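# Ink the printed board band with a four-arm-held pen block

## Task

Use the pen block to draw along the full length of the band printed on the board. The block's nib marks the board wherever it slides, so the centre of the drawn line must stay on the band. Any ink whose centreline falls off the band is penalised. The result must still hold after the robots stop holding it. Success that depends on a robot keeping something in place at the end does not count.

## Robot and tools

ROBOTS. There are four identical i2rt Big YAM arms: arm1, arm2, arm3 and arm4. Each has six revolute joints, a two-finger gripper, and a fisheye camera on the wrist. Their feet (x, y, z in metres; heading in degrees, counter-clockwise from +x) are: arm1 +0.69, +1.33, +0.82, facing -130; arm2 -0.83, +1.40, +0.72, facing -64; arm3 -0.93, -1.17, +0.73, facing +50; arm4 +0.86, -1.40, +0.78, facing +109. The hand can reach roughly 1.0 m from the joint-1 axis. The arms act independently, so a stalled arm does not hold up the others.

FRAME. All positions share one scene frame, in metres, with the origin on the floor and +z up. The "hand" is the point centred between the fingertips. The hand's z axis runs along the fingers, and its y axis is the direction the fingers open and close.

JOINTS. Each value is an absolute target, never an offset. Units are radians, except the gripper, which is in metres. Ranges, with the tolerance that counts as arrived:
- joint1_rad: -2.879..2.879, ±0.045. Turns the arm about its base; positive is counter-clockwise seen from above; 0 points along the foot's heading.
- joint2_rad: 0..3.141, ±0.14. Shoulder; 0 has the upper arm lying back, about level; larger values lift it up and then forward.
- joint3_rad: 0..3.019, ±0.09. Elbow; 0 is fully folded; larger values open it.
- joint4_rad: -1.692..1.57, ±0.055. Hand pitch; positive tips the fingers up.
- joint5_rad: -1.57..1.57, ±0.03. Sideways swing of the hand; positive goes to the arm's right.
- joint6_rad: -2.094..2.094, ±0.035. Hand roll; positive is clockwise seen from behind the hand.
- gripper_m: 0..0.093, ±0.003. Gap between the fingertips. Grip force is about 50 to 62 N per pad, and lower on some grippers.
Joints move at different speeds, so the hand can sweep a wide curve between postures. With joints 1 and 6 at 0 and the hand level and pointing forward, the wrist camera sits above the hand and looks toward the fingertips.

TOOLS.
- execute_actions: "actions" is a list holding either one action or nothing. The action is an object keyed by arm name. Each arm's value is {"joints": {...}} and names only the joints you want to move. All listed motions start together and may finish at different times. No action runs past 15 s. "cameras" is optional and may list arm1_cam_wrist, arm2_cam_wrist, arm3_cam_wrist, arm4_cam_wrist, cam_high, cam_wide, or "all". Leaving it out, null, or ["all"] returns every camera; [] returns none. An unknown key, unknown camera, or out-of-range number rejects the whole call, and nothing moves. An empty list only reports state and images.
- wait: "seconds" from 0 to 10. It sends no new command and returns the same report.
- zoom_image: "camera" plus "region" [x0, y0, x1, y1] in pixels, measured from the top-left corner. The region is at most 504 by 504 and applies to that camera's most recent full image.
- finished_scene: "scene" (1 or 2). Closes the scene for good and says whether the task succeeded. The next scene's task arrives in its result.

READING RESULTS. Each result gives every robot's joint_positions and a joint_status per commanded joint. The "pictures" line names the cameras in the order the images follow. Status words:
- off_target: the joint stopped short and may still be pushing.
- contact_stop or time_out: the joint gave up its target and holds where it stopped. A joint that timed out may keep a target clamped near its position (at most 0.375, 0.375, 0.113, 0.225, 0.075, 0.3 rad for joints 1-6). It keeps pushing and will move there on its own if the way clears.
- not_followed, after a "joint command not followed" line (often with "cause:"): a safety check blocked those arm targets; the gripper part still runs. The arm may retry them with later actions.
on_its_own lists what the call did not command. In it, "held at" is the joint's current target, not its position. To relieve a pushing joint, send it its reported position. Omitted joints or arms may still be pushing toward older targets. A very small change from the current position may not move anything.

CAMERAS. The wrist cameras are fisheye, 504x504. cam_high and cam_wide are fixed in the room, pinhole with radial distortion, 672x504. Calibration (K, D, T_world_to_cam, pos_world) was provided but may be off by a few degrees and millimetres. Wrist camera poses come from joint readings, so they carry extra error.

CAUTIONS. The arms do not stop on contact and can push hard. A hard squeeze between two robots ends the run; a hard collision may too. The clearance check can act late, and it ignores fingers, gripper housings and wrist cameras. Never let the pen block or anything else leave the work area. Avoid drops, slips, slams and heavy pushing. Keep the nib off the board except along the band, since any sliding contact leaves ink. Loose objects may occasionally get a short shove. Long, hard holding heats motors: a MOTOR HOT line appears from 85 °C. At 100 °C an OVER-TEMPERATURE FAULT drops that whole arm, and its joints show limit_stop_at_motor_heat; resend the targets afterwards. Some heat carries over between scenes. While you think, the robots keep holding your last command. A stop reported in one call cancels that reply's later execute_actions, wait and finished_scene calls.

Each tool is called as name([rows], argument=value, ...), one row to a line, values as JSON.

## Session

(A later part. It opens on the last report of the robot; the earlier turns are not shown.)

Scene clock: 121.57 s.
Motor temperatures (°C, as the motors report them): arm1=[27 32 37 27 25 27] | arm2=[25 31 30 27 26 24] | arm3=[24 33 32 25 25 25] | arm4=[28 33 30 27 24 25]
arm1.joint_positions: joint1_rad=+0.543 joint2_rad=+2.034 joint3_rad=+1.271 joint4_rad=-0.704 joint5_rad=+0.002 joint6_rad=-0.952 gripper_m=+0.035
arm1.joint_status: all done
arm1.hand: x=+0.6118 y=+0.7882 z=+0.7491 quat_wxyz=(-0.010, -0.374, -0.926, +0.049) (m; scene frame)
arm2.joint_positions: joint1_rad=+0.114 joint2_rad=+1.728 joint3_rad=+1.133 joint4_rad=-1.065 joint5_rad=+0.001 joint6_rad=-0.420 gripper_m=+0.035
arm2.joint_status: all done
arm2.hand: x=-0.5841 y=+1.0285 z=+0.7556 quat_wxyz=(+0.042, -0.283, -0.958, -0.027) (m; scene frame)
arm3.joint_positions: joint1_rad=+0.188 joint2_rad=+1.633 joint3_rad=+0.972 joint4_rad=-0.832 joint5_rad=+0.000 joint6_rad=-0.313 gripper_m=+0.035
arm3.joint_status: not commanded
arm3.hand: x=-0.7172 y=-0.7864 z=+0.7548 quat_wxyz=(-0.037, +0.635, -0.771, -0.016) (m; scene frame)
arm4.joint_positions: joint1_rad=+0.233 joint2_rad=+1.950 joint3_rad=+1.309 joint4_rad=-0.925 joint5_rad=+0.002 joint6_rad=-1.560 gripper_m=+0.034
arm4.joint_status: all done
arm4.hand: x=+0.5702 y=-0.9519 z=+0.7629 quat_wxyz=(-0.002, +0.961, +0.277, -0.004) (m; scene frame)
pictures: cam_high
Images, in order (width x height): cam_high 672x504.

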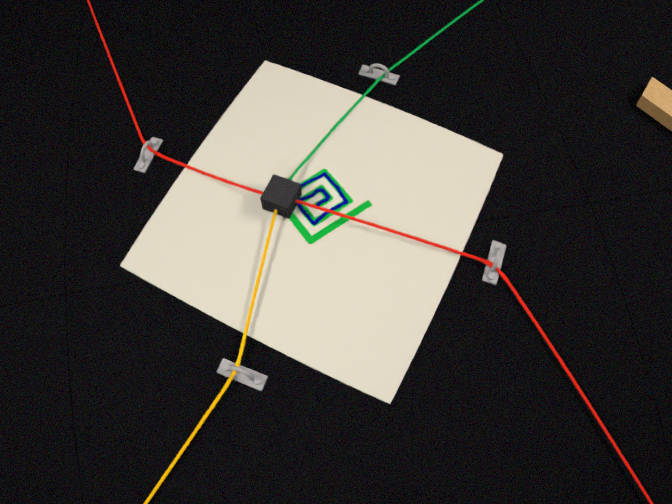

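execute_actions([
  {"arm4":{"joints":{"joint6_rad":-1.38}},"arm2":{"joints":{"joint6_rad":-0.6}},"arm1":{"joints":{"joint6_rad":-1.05}}},
], cameras=[])

execute_actions([
  {"arm4":{"joints":{"joint6_rad":-1.2}},"arm2":{"joints":{"joint6_rad":-0.745}},"arm1":{"joints":{"joint6_rad":-1.137}},"arm3":{"joints":{"joint6_rad":-0.15}}},
], cameras=["cam_high"])

zoom_image(camera="cam_high", region=[240, 130, 400, 280])

Scene clock: 124.83 s.
Motor temperatures (°C, as the motors report them): arm1=[27 32 37 27 25 27] | arm2=[25 31 30 27 26 24] | arm3=[24 33 32 25 25 25] | arm4=[28 33 30 27 24 25]
arm1.joint_positions: joint1_rad=+0.543 joint2_rad=+2.034 joint3_rad=+1.271 joint4_rad=-0.704 joint5_rad=+0.002 joint6_rad=-1.035 gripper_m=+0.035
arm1.joint_status: all done
arm1.hand: x=+0.6118 y=+0.7882 z=+0.7491 quat_wxyz=(-0.008, -0.335, -0.941, +0.049) (m; scene frame)
arm2.joint_positions: joint1_rad=+0.114 joint2_rad=+1.728 joint3_rad=+1.133 joint4_rad=-1.065 joint5_rad=+0.001 joint6_rad=-0.580 gripper_m=+0.035
arm2.joint_status: all done
arm2.hand: x=-0.5841 y=+1.0285 z=+0.7556 quat_wxyz=(+0.039, -0.206, -0.977, -0.031) (m; scene frame)
arm3.joint_positions: joint1_rad=+0.188 joint2_rad=+1.633 joint3_rad=+0.972 joint4_rad=-0.832 joint5_rad=+0.000 joint6_rad=-0.313 gripper_m=+0.035
arm3.joint_status: not commanded
arm3.hand: x=-0.7172 y=-0.7864 z=+0.7548 quat_wxyz=(-0.037, +0.635, -0.771, -0.016) (m; scene frame)
arm4.joint_positions: joint1_rad=+0.233 joint2_rad=+1.950 joint3_rad=+1.309 joint4_rad=-0.925 joint5_rad=+0.002 joint6_rad=-1.390 gripper_m=+0.034
arm4.joint_status: all done
arm4.hand: x=+0.5702 y=-0.9519 z=+0.7629 quat_wxyz=(-0.002, +0.981, +0.194, -0.004) (m; scene frame)
pictures: none
No camera images: the call's "cameras" was empty. Leave "cameras" out to get every camera's image.

Scene clock: 125.97 s.
Motor temperatures (°C, as the motors report them): arm1=[27 32 37 27 25 27] | arm2=[25 31 30 27 26 24] | arm3=[24 33 32 25 25 25] | arm4=[28 33 30 27 24 25]
arm1.joint_positions: joint1_rad=+0.543 joint2_rad=+2.034 joint3_rad=+1.271 joint4_rad=-0.704 joint5_rad=+0.002 joint6_rad=-1.123 gripper_m=+0.035
arm1.joint_status: all done
arm1.hand: x=+0.6118 y=+0.7882 z=+0.7491 quat_wxyz=(-0.006, -0.294, -0.955, +0.049) (m; scene frame)
arm2.joint_positions: joint1_rad=+0.114 joint2_rad=+1.728 joint3_rad=+1.133 joint4_rad=-1.065 joint5_rad=+0.001 joint6_rad=-0.722 gripper_m=+0.035
arm2.joint_status: all done
arm2.hand: x=-0.5841 y=+1.0285 z=+0.7556 quat_wxyz=(+0.037, -0.136, -0.989, -0.033) (m; scene frame)
arm3.joint_positions: joint1_rad=+0.188 joint2_rad=+1.633 joint3_rad=+0.972 joint4_rad=-0.832 joint5_rad=+0.000 joint6_rad=-0.163 gripper_m=+0.035
arm3.joint_status: all done
arm3.hand: x=-0.7172 y=-0.7864 z=+0.7548 quat_wxyz=(-0.036, +0.576, -0.817, -0.019) (m; scene frame)
arm4.joint_positions: joint1_rad=+0.233 joint2_rad=+1.950 joint3_rad=+1.309 joint4_rad=-0.925 joint5_rad=+0.002 joint6_rad=-1.210 gripper_m=+0.034
arm4.joint_status: all done
arm4.hand: x=+0.5702 y=-0.9519 z=+0.7629 quat_wxyz=(-0.002, +0.994, +0.105, -0.004) (m; scene frame)
pictures: cam_high
Images, in order (width x height): cam_high 672x504.

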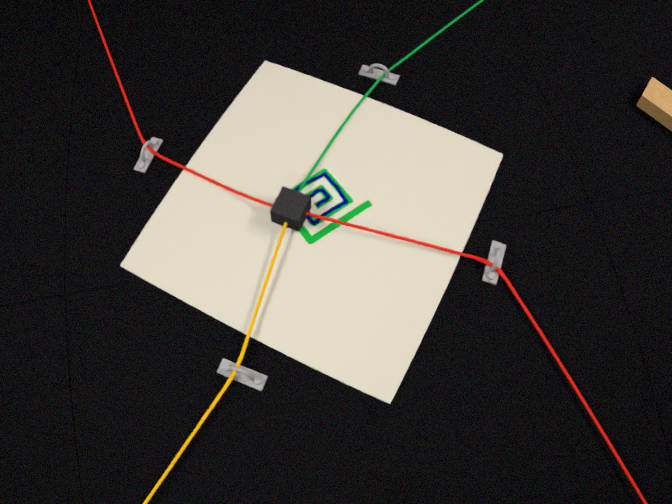

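Region (240, 130, 400, 280) of cam_high's 672x504 image, scaled by 3.150, with more detail than that image has; it fills the top 472 rows of this view, and the rest is white.

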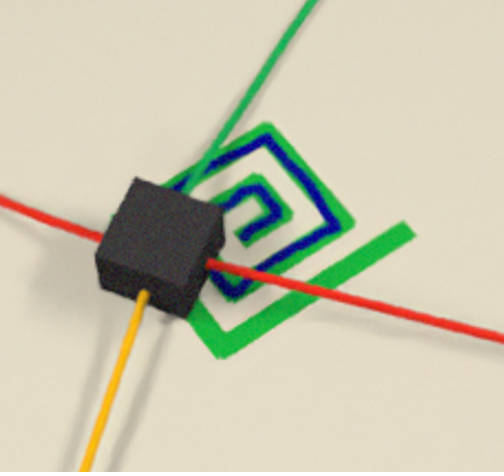

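execute_actions([
  {"arm4":{"joints":{"joint6_rad":-1.03}},"arm2":{"joints":{"joint6_rad":-0.90}},"arm1":{"joints":{"joint6_rad":-1.235}}},
], cameras=[])

execute_actions([
  {"arm4":{"joints":{"joint6_rad":-0.85}},"arm2":{"joints":{"joint6_rad":-1.025}},"arm1":{"joints":{"joint6_rad":-1.33}}},
], cameras=["cam_high"])

zoom_image(camera="cam_high", region=[240, 130, 400, 280])

Scene clock: 128.80 s.
Motor temperatures (°C, as the motors report them): arm1=[27 32 37 27 25 27] | arm2=[25 31 30 27 26 24] | arm3=[24 33 32 25 25 25] | arm4=[28 33 30 27 24 25]
arm1.joint_positions: joint1_rad=+0.543 joint2_rad=+2.034 joint3_rad=+1.271 joint4_rad=-0.704 joint5_rad=+0.002 joint6_rad=-1.220 gripper_m=+0.035
arm1.joint_status: all done
arm1.hand: x=+0.6118 y=+0.7882 z=+0.7491 quat_wxyz=(-0.004, -0.247, -0.968, +0.050) (m; scene frame)
arm2.joint_positions: joint1_rad=+0.114 joint2_rad=+1.728 joint3_rad=+1.133 joint4_rad=-1.065 joint5_rad=+0.001 joint6_rad=-0.878 gripper_m=+0.035
arm2.joint_status: all done
arm2.hand: x=-0.5841 y=+1.0285 z=+0.7556 quat_wxyz=(+0.034, -0.059, -0.997, -0.036) (m; scene frame)
arm3.joint_positions: joint1_rad=+0.188 joint2_rad=+1.633 joint3_rad=+0.972 joint4_rad=-0.832 joint5_rad=+0.000 joint6_rad=-0.163 gripper_m=+0.035
arm3.joint_status: not commanded
arm3.hand: x=-0.7172 y=-0.7864 z=+0.7548 quat_wxyz=(-0.036, +0.576, -0.817, -0.019) (m; scene frame)
arm4.joint_positions: joint1_rad=+0.233 joint2_rad=+1.950 joint3_rad=+1.309 joint4_rad=-0.925 joint5_rad=+0.002 joint6_rad=-1.040 gripper_m=+0.034
arm4.joint_status: all done
arm4.hand: x=+0.5702 y=-0.9519 z=+0.7629 quat_wxyz=(-0.001, +1.000, +0.020, -0.005) (m; scene frame)
pictures: none
No camera images: the call's "cameras" was empty. Leave "cameras" out to get every camera's image.

Scene clock: 129.93 s.
Motor temperatures (°C, as the motors report them): arm1=[27 32 37 27 25 27] | arm2=[25 31 30 27 26 24] | arm3=[24 33 32 25 25 25] | arm4=[28 33 30 27 24 25]
arm1.joint_positions: joint1_rad=+0.543 joint2_rad=+2.034 joint3_rad=+1.271 joint4_rad=-0.704 joint5_rad=+0.002 joint6_rad=-1.313 gripper_m=+0.035
arm1.joint_status: all done
arm1.hand: x=+0.6118 y=+0.7882 z=+0.7491 quat_wxyz=(-0.001, -0.201, -0.978, +0.050) (m; scene frame)
arm2.joint_positions: joint1_rad=+0.114 joint2_rad=+1.728 joint3_rad=+1.133 joint4_rad=-1.065 joint5_rad=+0.001 joint6_rad=-0.996 gripper_m=+0.035
arm2.joint_status: all done
arm2.hand: x=-0.5841 y=+1.0285 z=+0.7556 quat_wxyz=(+0.032, +0.000, -0.999, -0.038) (m; scene frame)
arm3.joint_positions: joint1_rad=+0.188 joint2_rad=+1.633 joint3_rad=+0.972 joint4_rad=-0.832 joint5_rad=+0.000 joint6_rad=-0.163 gripper_m=+0.035
arm3.joint_status: not commanded
arm3.hand: x=-0.7172 y=-0.7864 z=+0.7548 quat_wxyz=(-0.036, +0.576, -0.817, -0.019) (m; scene frame)
arm4.joint_positions: joint1_rad=+0.233 joint2_rad=+1.950 joint3_rad=+1.309 joint4_rad=-0.925 joint5_rad=+0.002 joint6_rad=-0.860 gripper_m=+0.034
arm4.joint_status: all done
arm4.hand: x=+0.5702 y=-0.9519 z=+0.7629 quat_wxyz=(-0.001, +0.998, -0.069, -0.005) (m; scene frame)
pictures: cam_high
Images, in order (width x height): cam_high 672x504.

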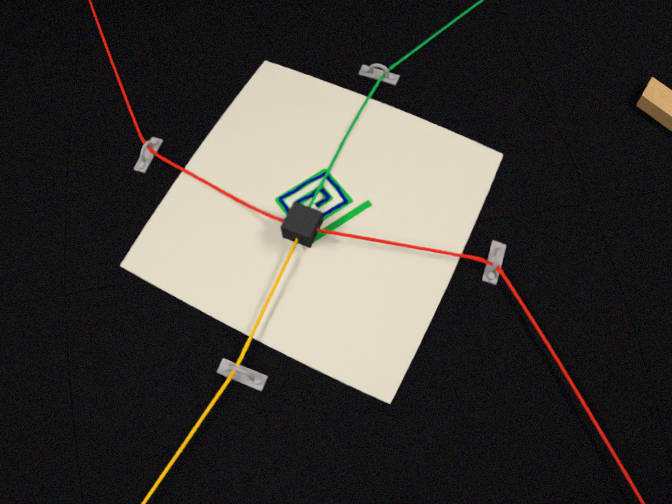

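Region (240, 130, 400, 280) of cam_high's 672x504 image, scaled by 3.150, with more detail than that image has; it fills the top 472 rows of this view, and the rest is white.

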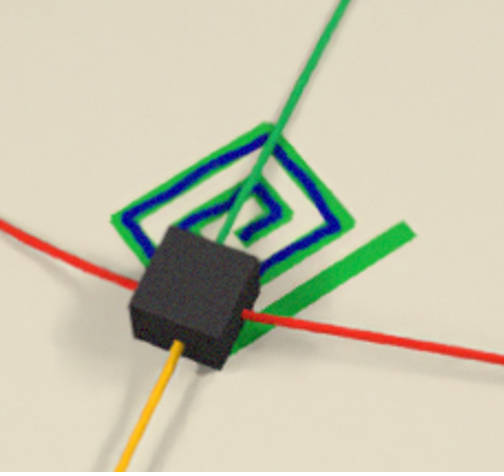

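execute_actions([
  {"arm4":{"joints":{"joint6_rad":-0.65}},"arm2":{"joints":{"joint6_rad":-1.175}},"arm1":{"joints":{"joint6_rad":-1.43}},"arm3":{"joints":{"joint6_rad":-0.3}}},
], cameras=["cam_high"])

zoom_image(camera="cam_high", region=[240, 130, 400, 280])

Scene clock: 132.30 s.
Motor temperatures (°C, as the motors report them): arm1=[27 32 37 27 25 27] | arm2=[25 31 30 27 26 24] | arm3=[24 33 32 25 25 25] | arm4=[28 33 30 27 24 25]
arm1.joint_positions: joint1_rad=+0.543 joint2_rad=+2.034 joint3_rad=+1.271 joint4_rad=-0.704 joint5_rad=+0.002 joint6_rad=-1.413 gripper_m=+0.035
arm1.joint_status: all done
arm1.hand: x=+0.6118 y=+0.7882 z=+0.7491 quat_wxyz=(+0.001, -0.152, -0.987, +0.050) (m; scene frame)
arm2.joint_positions: joint1_rad=+0.114 joint2_rad=+1.728 joint3_rad=+1.133 joint4_rad=-1.065 joint5_rad=+0.001 joint6_rad=-1.149 gripper_m=+0.035
arm2.joint_status: all done
arm2.hand: x=-0.5841 y=+1.0285 z=+0.7556 quat_wxyz=(+0.029, +0.077, -0.996, -0.040) (m; scene frame)
arm3.joint_positions: joint1_rad=+0.188 joint2_rad=+1.633 joint3_rad=+0.972 joint4_rad=-0.832 joint5_rad=+0.000 joint6_rad=-0.285 gripper_m=+0.035
arm3.joint_status: all done
arm3.hand: x=-0.7172 y=-0.7864 z=+0.7548 quat_wxyz=(-0.037, +0.624, -0.780, -0.017) (m; scene frame)
arm4.joint_positions: joint1_rad=+0.233 joint2_rad=+1.950 joint3_rad=+1.309 joint4_rad=-0.925 joint5_rad=+0.002 joint6_rad=-0.660 gripper_m=+0.034
arm4.joint_status: all done
arm4.hand: x=+0.5702 y=-0.9519 z=+0.7629 quat_wxyz=(+0.000, +0.986, -0.169, -0.005) (m; scene frame)
pictures: cam_high
Images, in order (width x height): cam_high 672x504.

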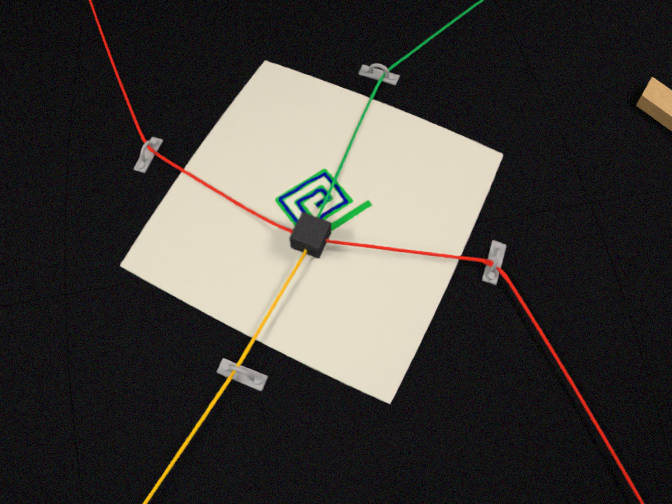

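Region (240, 130, 400, 280) of cam_high's 672x504 image, scaled by 3.150, with more detail than that image has; it fills the top 472 rows of this view, and the rest is white.

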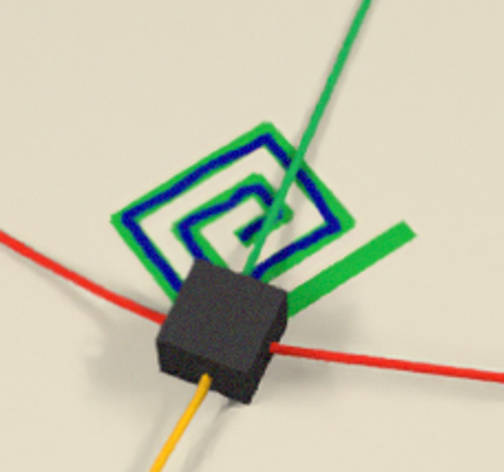

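execute_actions([
  {"arm4":{"joints":{"joint6_rad":-0.5,"joint4_rad":-0.82}},"arm1":{"joints":{"joint6_rad":-1.3}},"arm3":{"joints":{"joint6_rad":-0.43}}},
], cameras=["cam_high"])

zoom_image(camera="cam_high", region=[240, 130, 400, 280])

Scene clock: 134.57 s.
Motor temperatures (°C, as the motors report them): arm1=[27 32 38 27 25 27] | arm2=[25 31 30 27 26 24] | arm3=[24 33 32 25 25 25] | arm4=[28 33 30 27 24 25]
arm1.joint_positions: joint1_rad=+0.543 joint2_rad=+2.034 joint3_rad=+1.271 joint4_rad=-0.704 joint5_rad=+0.002 joint6_rad=-1.310 gripper_m=+0.035
arm1.joint_status: all done
arm1.hand: x=+0.6118 y=+0.7882 z=+0.7491 quat_wxyz=(-0.001, -0.203, -0.978, +0.050) (m; scene frame)
arm2.joint_positions: joint1_rad=+0.114 joint2_rad=+1.728 joint3_rad=+1.133 joint4_rad=-1.065 joint5_rad=+0.001 joint6_rad=-1.149 gripper_m=+0.035
arm2.joint_status: not commanded
arm2.hand: x=-0.5841 y=+1.0285 z=+0.7556 quat_wxyz=(+0.029, +0.077, -0.996, -0.040) (m; scene frame)
arm3.joint_positions: joint1_rad=+0.188 joint2_rad=+1.633 joint3_rad=+0.972 joint4_rad=-0.829 joint5_rad=+0.000 joint6_rad=-0.412 gripper_m=+0.035
arm3.joint_status: all done
arm3.hand: x=-0.7168 y=-0.7857 z=+0.7548 quat_wxyz=(-0.039, +0.673, -0.739, -0.015) (m; scene frame)
arm4.joint_positions: joint1_rad=+0.233 joint2_rad=+1.950 joint3_rad=+1.309 joint4_rad=-0.836 joint5_rad=+0.002 joint6_rad=-0.510 gripper_m=+0.034
arm4.joint_status: all done
arm4.hand: x=+0.5584 y=-0.9337 z=+0.7640 quat_wxyz=(-0.030, +0.969, -0.242, -0.037) (m; scene frame)
pictures: cam_high
Images, in order (width x height): cam_high 672x504.

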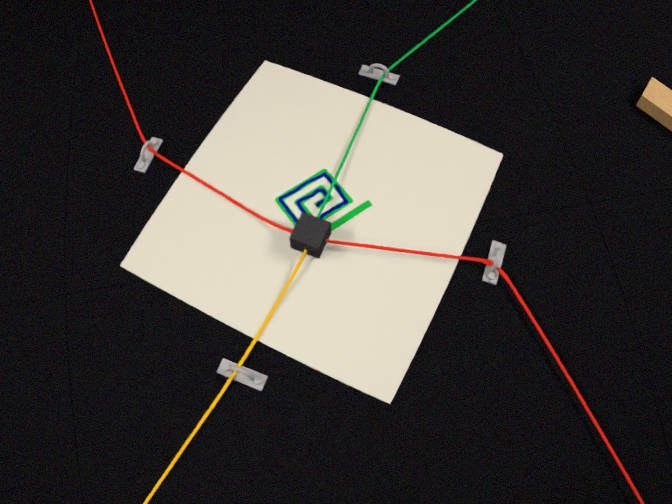

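Region (240, 130, 400, 280) of cam_high's 672x504 image, scaled by 3.150, with more detail than that image has; it fills the top 472 rows of this view, and the rest is white.

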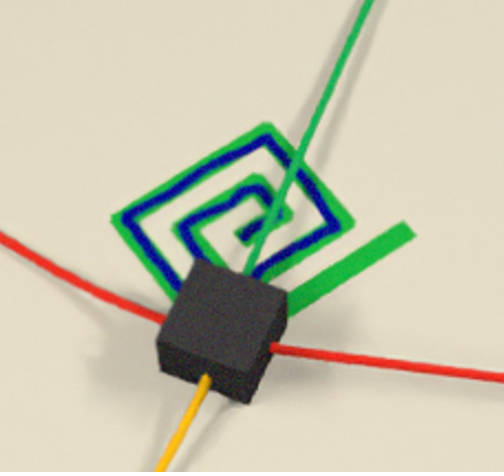

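execute_actions([
  {"arm1":{"joints":{"joint6_rad":-1.2}},"arm3":{"joints":{"joint6_rad":-0.535}}},
], cameras=[])

execute_actions([
  {"arm1":{"joints":{"joint6_rad":-1.0}},"arm3":{"joints":{"joint6_rad":-0.70}},"arm2":{"joints":{"joint6_rad":-1.27}},"arm4":{"joints":{"joint6_rad":-0.3}}},
], cameras=["cam_high"])

zoom_image(camera="cam_high", region=[240, 130, 400, 280])

Scene clock: 137.53 s.
Motor temperatures (°C, as the motors report them): arm1=[27 32 38 27 25 27] | arm2=[25 31 30 27 26 24] | arm3=[24 33 32 25 25 25] | arm4=[28 34 30 27 24 25]
arm1.joint_positions: joint1_rad=+0.543 joint2_rad=+2.034 joint3_rad=+1.271 joint4_rad=-0.704 joint5_rad=+0.002 joint6_rad=-1.210 gripper_m=+0.035
arm1.joint_status: all done
arm1.hand: x=+0.6118 y=+0.7882 z=+0.7491 quat_wxyz=(-0.004, -0.252, -0.966, +0.050) (m; scene frame)
arm2.joint_positions: joint1_rad=+0.114 joint2_rad=+1.728 joint3_rad=+1.133 joint4_rad=-1.065 joint5_rad=+0.001 joint6_rad=-1.159 gripper_m=+0.035
arm2.joint_status: not commanded
arm2.hand: x=-0.5841 y=+1.0285 z=+0.7556 quat_wxyz=(+0.029, +0.082, -0.995, -0.041) (m; scene frame)
arm3.joint_positions: joint1_rad=+0.188 joint2_rad=+1.633 joint3_rad=+0.972 joint4_rad=-0.825 joint5_rad=+0.000 joint6_rad=-0.511 gripper_m=+0.035
arm3.joint_status: all done
arm3.hand: x=-0.7163 y=-0.7848 z=+0.7549 quat_wxyz=(-0.042, +0.708, -0.705, -0.013) (m; scene frame)
arm4.joint_positions: joint1_rad=+0.233 joint2_rad=+1.950 joint3_rad=+1.309 joint4_rad=-0.836 joint5_rad=+0.002 joint6_rad=-0.510 gripper_m=+0.034
arm4.joint_status: not commanded
arm4.hand: x=+0.5584 y=-0.9337 z=+0.7640 quat_wxyz=(-0.030, +0.969, -0.242, -0.037) (m; scene frame)
pictures: none
No camera images: the call's "cameras" was empty. Leave "cameras" out to get every camera's image.

Scene clock: 138.70 s.
Motor temperatures (°C, as the motors report them): arm1=[27 32 38 27 25 27] | arm2=[25 31 30 27 26 24] | arm3=[24 33 32 25 25 25] | arm4=[28 34 30 27 24 25]
arm1.joint_positions: joint1_rad=+0.543 joint2_rad=+2.034 joint3_rad=+1.271 joint4_rad=-0.704 joint5_rad=+0.002 joint6_rad=-1.010 gripper_m=+0.035
arm1.joint_status: all done
arm1.hand: x=+0.6118 y=+0.7882 z=+0.7491 quat_wxyz=(-0.009, -0.347, -0.936, +0.049) (m; scene frame)
arm2.joint_positions: joint1_rad=+0.114 joint2_rad=+1.728 joint3_rad=+1.133 joint4_rad=-1.065 joint5_rad=+0.001 joint6_rad=-1.251 gripper_m=+0.035
arm2.joint_status: all done
arm2.hand: x=-0.5841 y=+1.0285 z=+0.7556 quat_wxyz=(+0.027, +0.128, -0.991, -0.042) (m; scene frame)
arm3.joint_positions: joint1_rad=+0.188 joint2_rad=+1.633 joint3_rad=+0.972 joint4_rad=-0.824 joint5_rad=+0.000 joint6_rad=-0.676 gripper_m=+0.035
arm3.joint_status: all done
arm3.hand: x=-0.7162 y=-0.7846 z=+0.7549 quat_wxyz=(-0.043, +0.764, -0.644, -0.010) (m; scene frame)
arm4.joint_positions: joint1_rad=+0.233 joint2_rad=+1.950 joint3_rad=+1.309 joint4_rad=-0.836 joint5_rad=+0.002 joint6_rad=-0.310 gripper_m=+0.034
arm4.joint_status: all done
arm4.hand: x=+0.5584 y=-0.9337 z=+0.7640 quat_wxyz=(-0.026, +0.940, -0.338, -0.040) (m; scene frame)
pictures: cam_high
Images, in order (width x height): cam_high 672x504.

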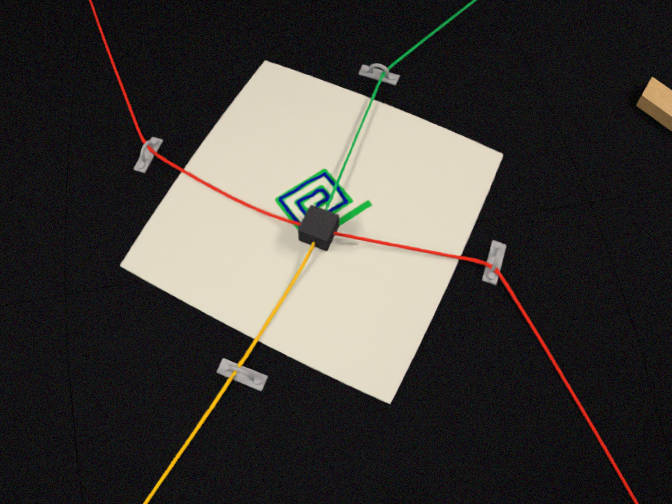

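Region (240, 130, 400, 280) of cam_high's 672x504 image, scaled by 3.150, with more detail than that image has; it fills the top 472 rows of this view, and the rest is white.

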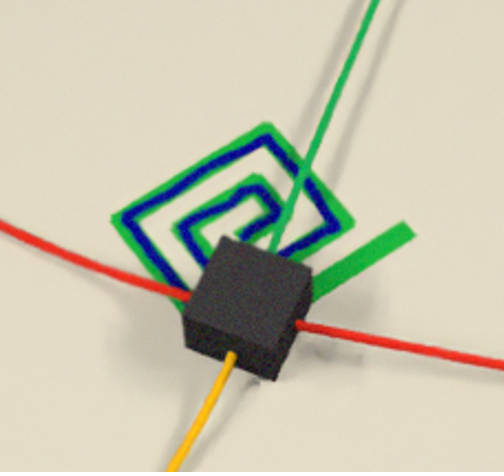

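execute_actions([
  {"arm1":{"joints":{"joint6_rad":-0.8}},"arm3":{"joints":{"joint6_rad":-0.876}},"arm2":{"joints":{"joint6_rad":-1.38}},"arm4":{"joints":{"joint6_rad":-0.1}}},
], cameras=[])

execute_actions([
  {"arm1":{"joints":{"joint6_rad":-0.6}},"arm3":{"joints":{"joint6_rad":-1.045}},"arm2":{"joints":{"joint6_rad":-1.49}},"arm4":{"joints":{"joint6_rad":0.08}}},
], cameras=["cam_high"])

zoom_image(camera="cam_high", region=[240, 130, 400, 280])

Scene clock: 141.13 s.
Motor temperatures (°C, as the motors report them): arm1=[27 32 38 27 25 27] | arm2=[25 31 30 27 26 24] | arm3=[24 33 32 25 25 25] | arm4=[28 34 30 27 24 25]
arm1.joint_positions: joint1_rad=+0.543 joint2_rad=+2.034 joint3_rad=+1.271 joint4_rad=-0.704 joint5_rad=+0.002 joint6_rad=-0.810 gripper_m=+0.035
arm1.joint_status: all done
arm1.hand: x=+0.6118 y=+0.7882 z=+0.7491 quat_wxyz=(-0.014, -0.439, -0.897, +0.048) (m; scene frame)
arm2.joint_positions: joint1_rad=+0.114 joint2_rad=+1.728 joint3_rad=+1.133 joint4_rad=-1.065 joint5_rad=+0.001 joint6_rad=-1.359 gripper_m=+0.035
arm2.joint_status: all done
arm2.hand: x=-0.5841 y=+1.0285 z=+0.7556 quat_wxyz=(+0.025, +0.181, -0.982, -0.043) (m; scene frame)
arm3.joint_positions: joint1_rad=+0.188 joint2_rad=+1.633 joint3_rad=+0.972 joint4_rad=-0.824 joint5_rad=+0.000 joint6_rad=-0.851 gripper_m=+0.035
arm3.joint_status: all done
arm3.hand: x=-0.7162 y=-0.7846 z=+0.7549 quat_wxyz=(-0.044, +0.817, -0.574, -0.006) (m; scene frame)
arm4.joint_positions: joint1_rad=+0.233 joint2_rad=+1.950 joint3_rad=+1.309 joint4_rad=-0.836 joint5_rad=+0.002 joint6_rad=-0.110 gripper_m=+0.034
arm4.joint_status: all done
arm4.hand: x=+0.5584 y=-0.9337 z=+0.7640 quat_wxyz=(-0.022, +0.902, -0.430, -0.042) (m; scene frame)
pictures: none
No camera images: the call's "cameras" was empty. Leave "cameras" out to get every camera's image.

Scene clock: 142.30 s.
Motor temperatures (°C, as the motors report them): arm1=[27 32 38 27 25 27] | arm2=[25 31 30 27 26 24] | arm3=[24 33 32 25 25 25] | arm4=[28 34 30 27 24 25]
arm1.joint_positions: joint1_rad=+0.543 joint2_rad=+2.034 joint3_rad=+1.271 joint4_rad=-0.704 joint5_rad=+0.002 joint6_rad=-0.610 gripper_m=+0.035
arm1.joint_status: all done
arm1.hand: x=+0.6118 y=+0.7882 z=+0.7491 quat_wxyz=(-0.018, -0.526, -0.849, +0.046) (m; scene frame)
arm2.joint_positions: joint1_rad=+0.114 joint2_rad=+1.728 joint3_rad=+1.133 joint4_rad=-1.065 joint5_rad=+0.001 joint6_rad=-1.470 gripper_m=+0.035
arm2.joint_status: all done
arm2.hand: x=-0.5841 y=+1.0285 z=+0.7556 quat_wxyz=(+0.022, +0.235, -0.971, -0.045) (m; scene frame)
arm3.joint_positions: joint1_rad=+0.188 joint2_rad=+1.633 joint3_rad=+0.972 joint4_rad=-0.824 joint5_rad=+0.000 joint6_rad=-1.021 gripper_m=+0.035
arm3.joint_status: all done
arm3.hand: x=-0.7162 y=-0.7846 z=+0.7549 quat_wxyz=(-0.045, +0.863, -0.503, -0.002) (m; scene frame)
arm4.joint_positions: joint1_rad=+0.233 joint2_rad=+1.950 joint3_rad=+1.309 joint4_rad=-0.836 joint5_rad=+0.002 joint6_rad=+0.070 gripper_m=+0.034
arm4.joint_status: all done
arm4.hand: x=+0.5584 y=-0.9337 z=+0.7640 quat_wxyz=(-0.018, +0.859, -0.509, -0.044) (m; scene frame)
pictures: cam_high
Images, in order (width x height): cam_high 672x504.

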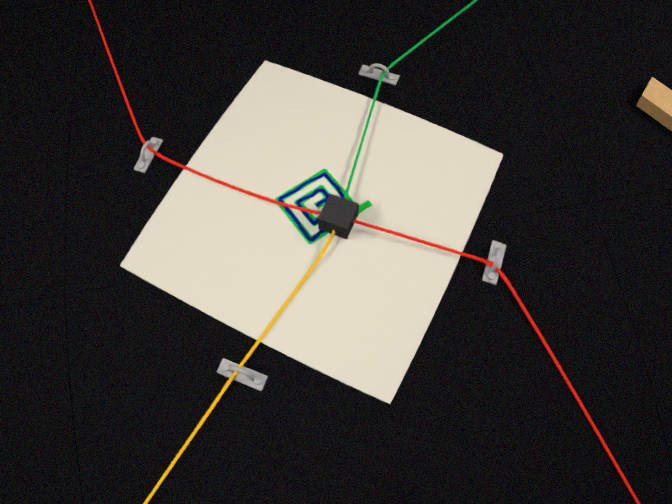

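Region (240, 130, 400, 280) of cam_high's 672x504 image, scaled by 3.150, with more detail than that image has; it fills the top 472 rows of this view, and the rest is white.

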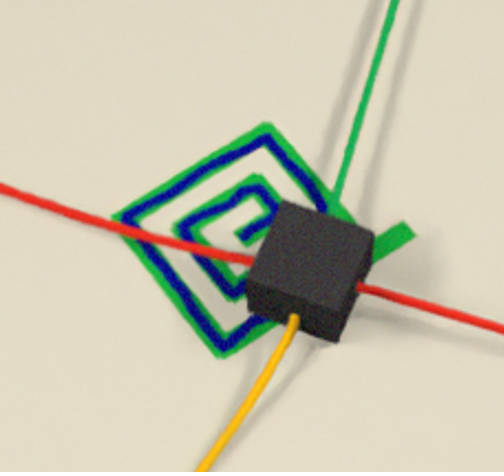

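execute_actions([
  {"arm1":{"joints":{"joint6_rad":-0.4}},"arm3":{"joints":{"joint6_rad":-1.22}},"arm2":{"joints":{"joint6_rad":-1.595}}},
], cameras=[])

execute_actions([
  {"arm1":{"joints":{"joint6_rad":-0.22}},"arm3":{"joints":{"joint6_rad":-1.375}},"arm2":{"joints":{"joint6_rad":-1.70}}},
], cameras=["cam_high"])

zoom_image(camera="cam_high", region=[240, 130, 400, 280])

Scene clock: 147.97 s.
Motor temperatures (°C, as the motors report them): arm1=[27 33 38 27 25 27] | arm2=[25 31 30 27 26 24] | arm3=[24 33 32 25 25 25] | arm4=[28 34 30 27 24 25]
arm1.joint_positions: joint1_rad=+0.543 joint2_rad=+2.034 joint3_rad=+1.271 joint4_rad=-0.704 joint5_rad=+0.002 joint6_rad=-0.410 gripper_m=+0.035
arm1.joint_status: all done
arm1.hand: x=+0.6118 y=+0.7882 z=+0.7491 quat_wxyz=(-0.023, -0.608, -0.792, +0.044) (m; scene frame)
arm2.joint_positions: joint1_rad=+0.114 joint2_rad=+1.728 joint3_rad=+1.133 joint4_rad=-1.065 joint5_rad=+0.001 joint6_rad=-1.574 gripper_m=+0.035
arm2.joint_status: all done
arm2.hand: x=-0.5841 y=+1.0285 z=+0.7556 quat_wxyz=(+0.020, +0.285, -0.957, -0.046) (m; scene frame)
arm3.joint_positions: joint1_rad=+0.188 joint2_rad=+1.633 joint3_rad=+0.972 joint4_rad=-0.824 joint5_rad=+0.000 joint6_rad=-1.193 gripper_m=+0.035
arm3.joint_status: all done
arm3.hand: x=-0.7162 y=-0.7846 z=+0.7549 quat_wxyz=(-0.045, +0.903, -0.427, +0.002) (m; scene frame)
arm4.joint_positions: joint1_rad=+0.233 joint2_rad=+1.950 joint3_rad=+1.309 joint4_rad=-0.836 joint5_rad=+0.002 joint6_rad=+0.070 gripper_m=+0.034
arm4.joint_status: not commanded
arm4.hand: x=+0.5584 y=-0.9337 z=+0.7640 quat_wxyz=(-0.018, +0.859, -0.509, -0.044) (m; scene frame)
pictures: none
No camera images: the call's "cameras" was empty. Leave "cameras" out to get every camera's image.

Scene clock: 149.13 s.
Motor temperatures (°C, as the motors report them): arm1=[27 33 38 27 25 27] | arm2=[25 31 30 27 26 24] | arm3=[24 33 32 25 25 25] | arm4=[28 34 30 27 24 25]
arm1.joint_positions: joint1_rad=+0.543 joint2_rad=+2.034 joint3_rad=+1.271 joint4_rad=-0.704 joint5_rad=+0.002 joint6_rad=-0.230 gripper_m=+0.035
arm1.joint_status: all done
arm1.hand: x=+0.6118 y=+0.7882 z=+0.7491 quat_wxyz=(-0.027, -0.677, -0.734, +0.042) (m; scene frame)
arm2.joint_positions: joint1_rad=+0.114 joint2_rad=+1.728 joint3_rad=+1.133 joint4_rad=-1.065 joint5_rad=+0.001 joint6_rad=-1.677 gripper_m=+0.035
arm2.joint_status: all done
arm2.hand: x=-0.5841 y=+1.0285 z=+0.7556 quat_wxyz=(+0.018, +0.334, -0.941, -0.047) (m; scene frame)
arm3.joint_positions: joint1_rad=+0.188 joint2_rad=+1.633 joint3_rad=+0.972 joint4_rad=-0.822 joint5_rad=+0.000 joint6_rad=-1.350 gripper_m=+0.035
arm3.joint_status: all done
arm3.hand: x=-0.7160 y=-0.7842 z=+0.7550 quat_wxyz=(-0.045, +0.934, -0.355, +0.005) (m; scene frame)
arm4.joint_positions: joint1_rad=+0.233 joint2_rad=+1.950 joint3_rad=+1.309 joint4_rad=-0.836 joint5_rad=+0.002 joint6_rad=+0.070 gripper_m=+0.034
arm4.joint_status: not commanded
arm4.hand: x=+0.5584 y=-0.9337 z=+0.7640 quat_wxyz=(-0.018, +0.859, -0.509, -0.044) (m; scene frame)
pictures: cam_high
Images, in order (width x height): cam_high 672x504.

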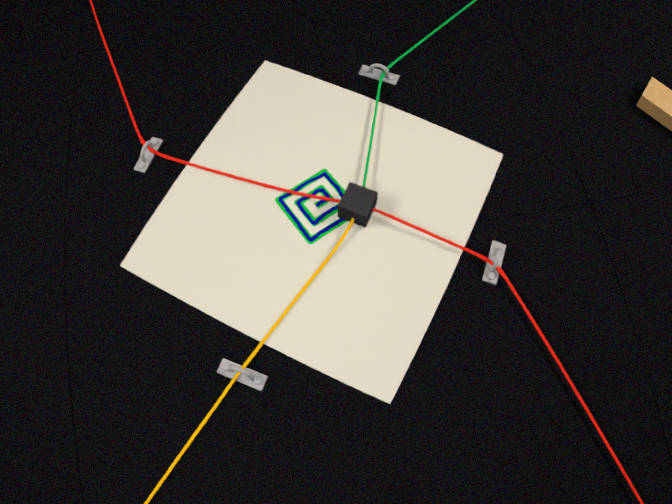

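Region (240, 130, 400, 280) of cam_high's 672x504 image, scaled by 3.150, with more detail than that image has; it fills the top 472 rows of this view, and the rest is white.

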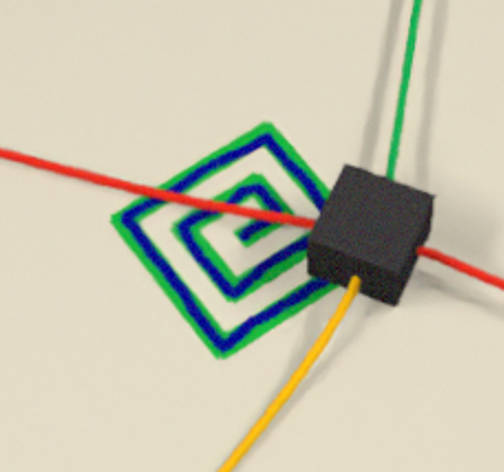

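execute_actions([
  {"arm3":{"joints":{"joint6_rad":-1.52}},"arm2":{"joints":{"joint6_rad":-1.815}}},
], cameras=["cam_high"])

zoom_image(camera="cam_high", region=[240, 130, 400, 280])

Scene clock: 151.43 s.
Motor temperatures (°C, as the motors report them): arm1=[27 33 38 27 25 27] | arm2=[25 31 30 27 26 24] | arm3=[24 33 32 25 25 25] | arm4=[28 34 30 27 24 25]
arm1.joint_positions: joint1_rad=+0.543 joint2_rad=+2.034 joint3_rad=+1.271 joint4_rad=-0.704 joint5_rad=+0.002 joint6_rad=-0.230 gripper_m=+0.035
arm1.joint_status: not commanded
arm1.hand: x=+0.6118 y=+0.7882 z=+0.7491 quat_wxyz=(-0.027, -0.677, -0.734, +0.042) (m; scene frame)
arm2.joint_positions: joint1_rad=+0.114 joint2_rad=+1.728 joint3_rad=+1.133 joint4_rad=-1.065 joint5_rad=+0.001 joint6_rad=-1.792 gripper_m=+0.035
arm2.joint_status: all done
arm2.hand: x=-0.5841 y=+1.0285 z=+0.7556 quat_wxyz=(+0.015, +0.388, -0.920, -0.048) (m; scene frame)
arm3.joint_positions: joint1_rad=+0.188 joint2_rad=+1.633 joint3_rad=+0.972 joint4_rad=-0.822 joint5_rad=+0.000 joint6_rad=-1.497 gripper_m=+0.035
arm3.joint_status: all done
arm3.hand: x=-0.7160 y=-0.7842 z=+0.7550 quat_wxyz=(-0.045, +0.957, -0.286, +0.008) (m; scene frame)
arm4.joint_positions: joint1_rad=+0.233 joint2_rad=+1.950 joint3_rad=+1.309 joint4_rad=-0.836 joint5_rad=+0.002 joint6_rad=+0.070 gripper_m=+0.034
arm4.joint_status: not commanded
arm4.hand: x=+0.5584 y=-0.9337 z=+0.7640 quat_wxyz=(-0.018, +0.859, -0.509, -0.044) (m; scene frame)
pictures: cam_high
Images, in order (width x height): cam_high 672x504.

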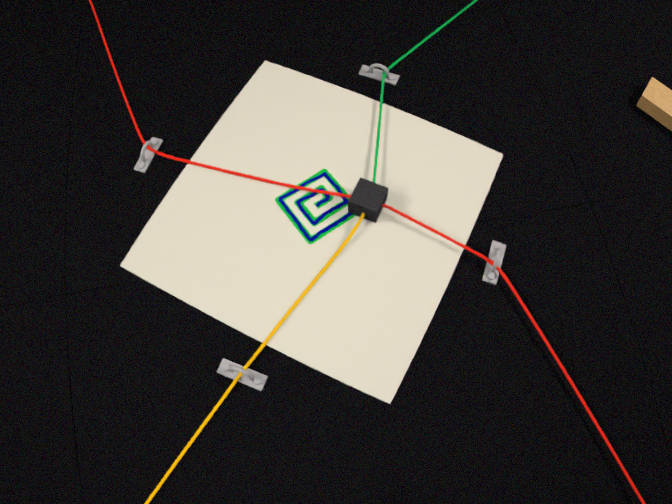

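Region (240, 130, 400, 280) of cam_high's 672x504 image, scaled by 3.150, with more detail than that image has; it fills the top 472 rows of this view, and the rest is white.

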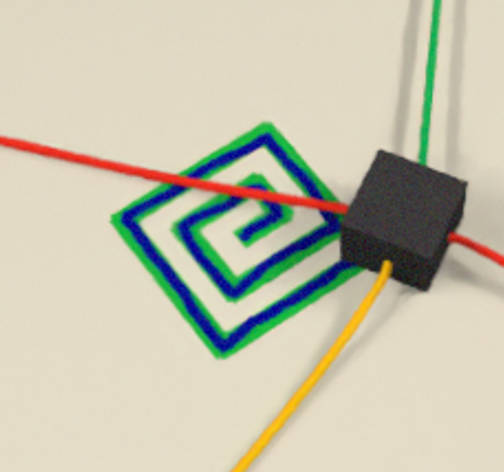

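Nib ≈ (402,236), at the end of the band.

finished_scene(scene=2)

The scene is finished: the task was done.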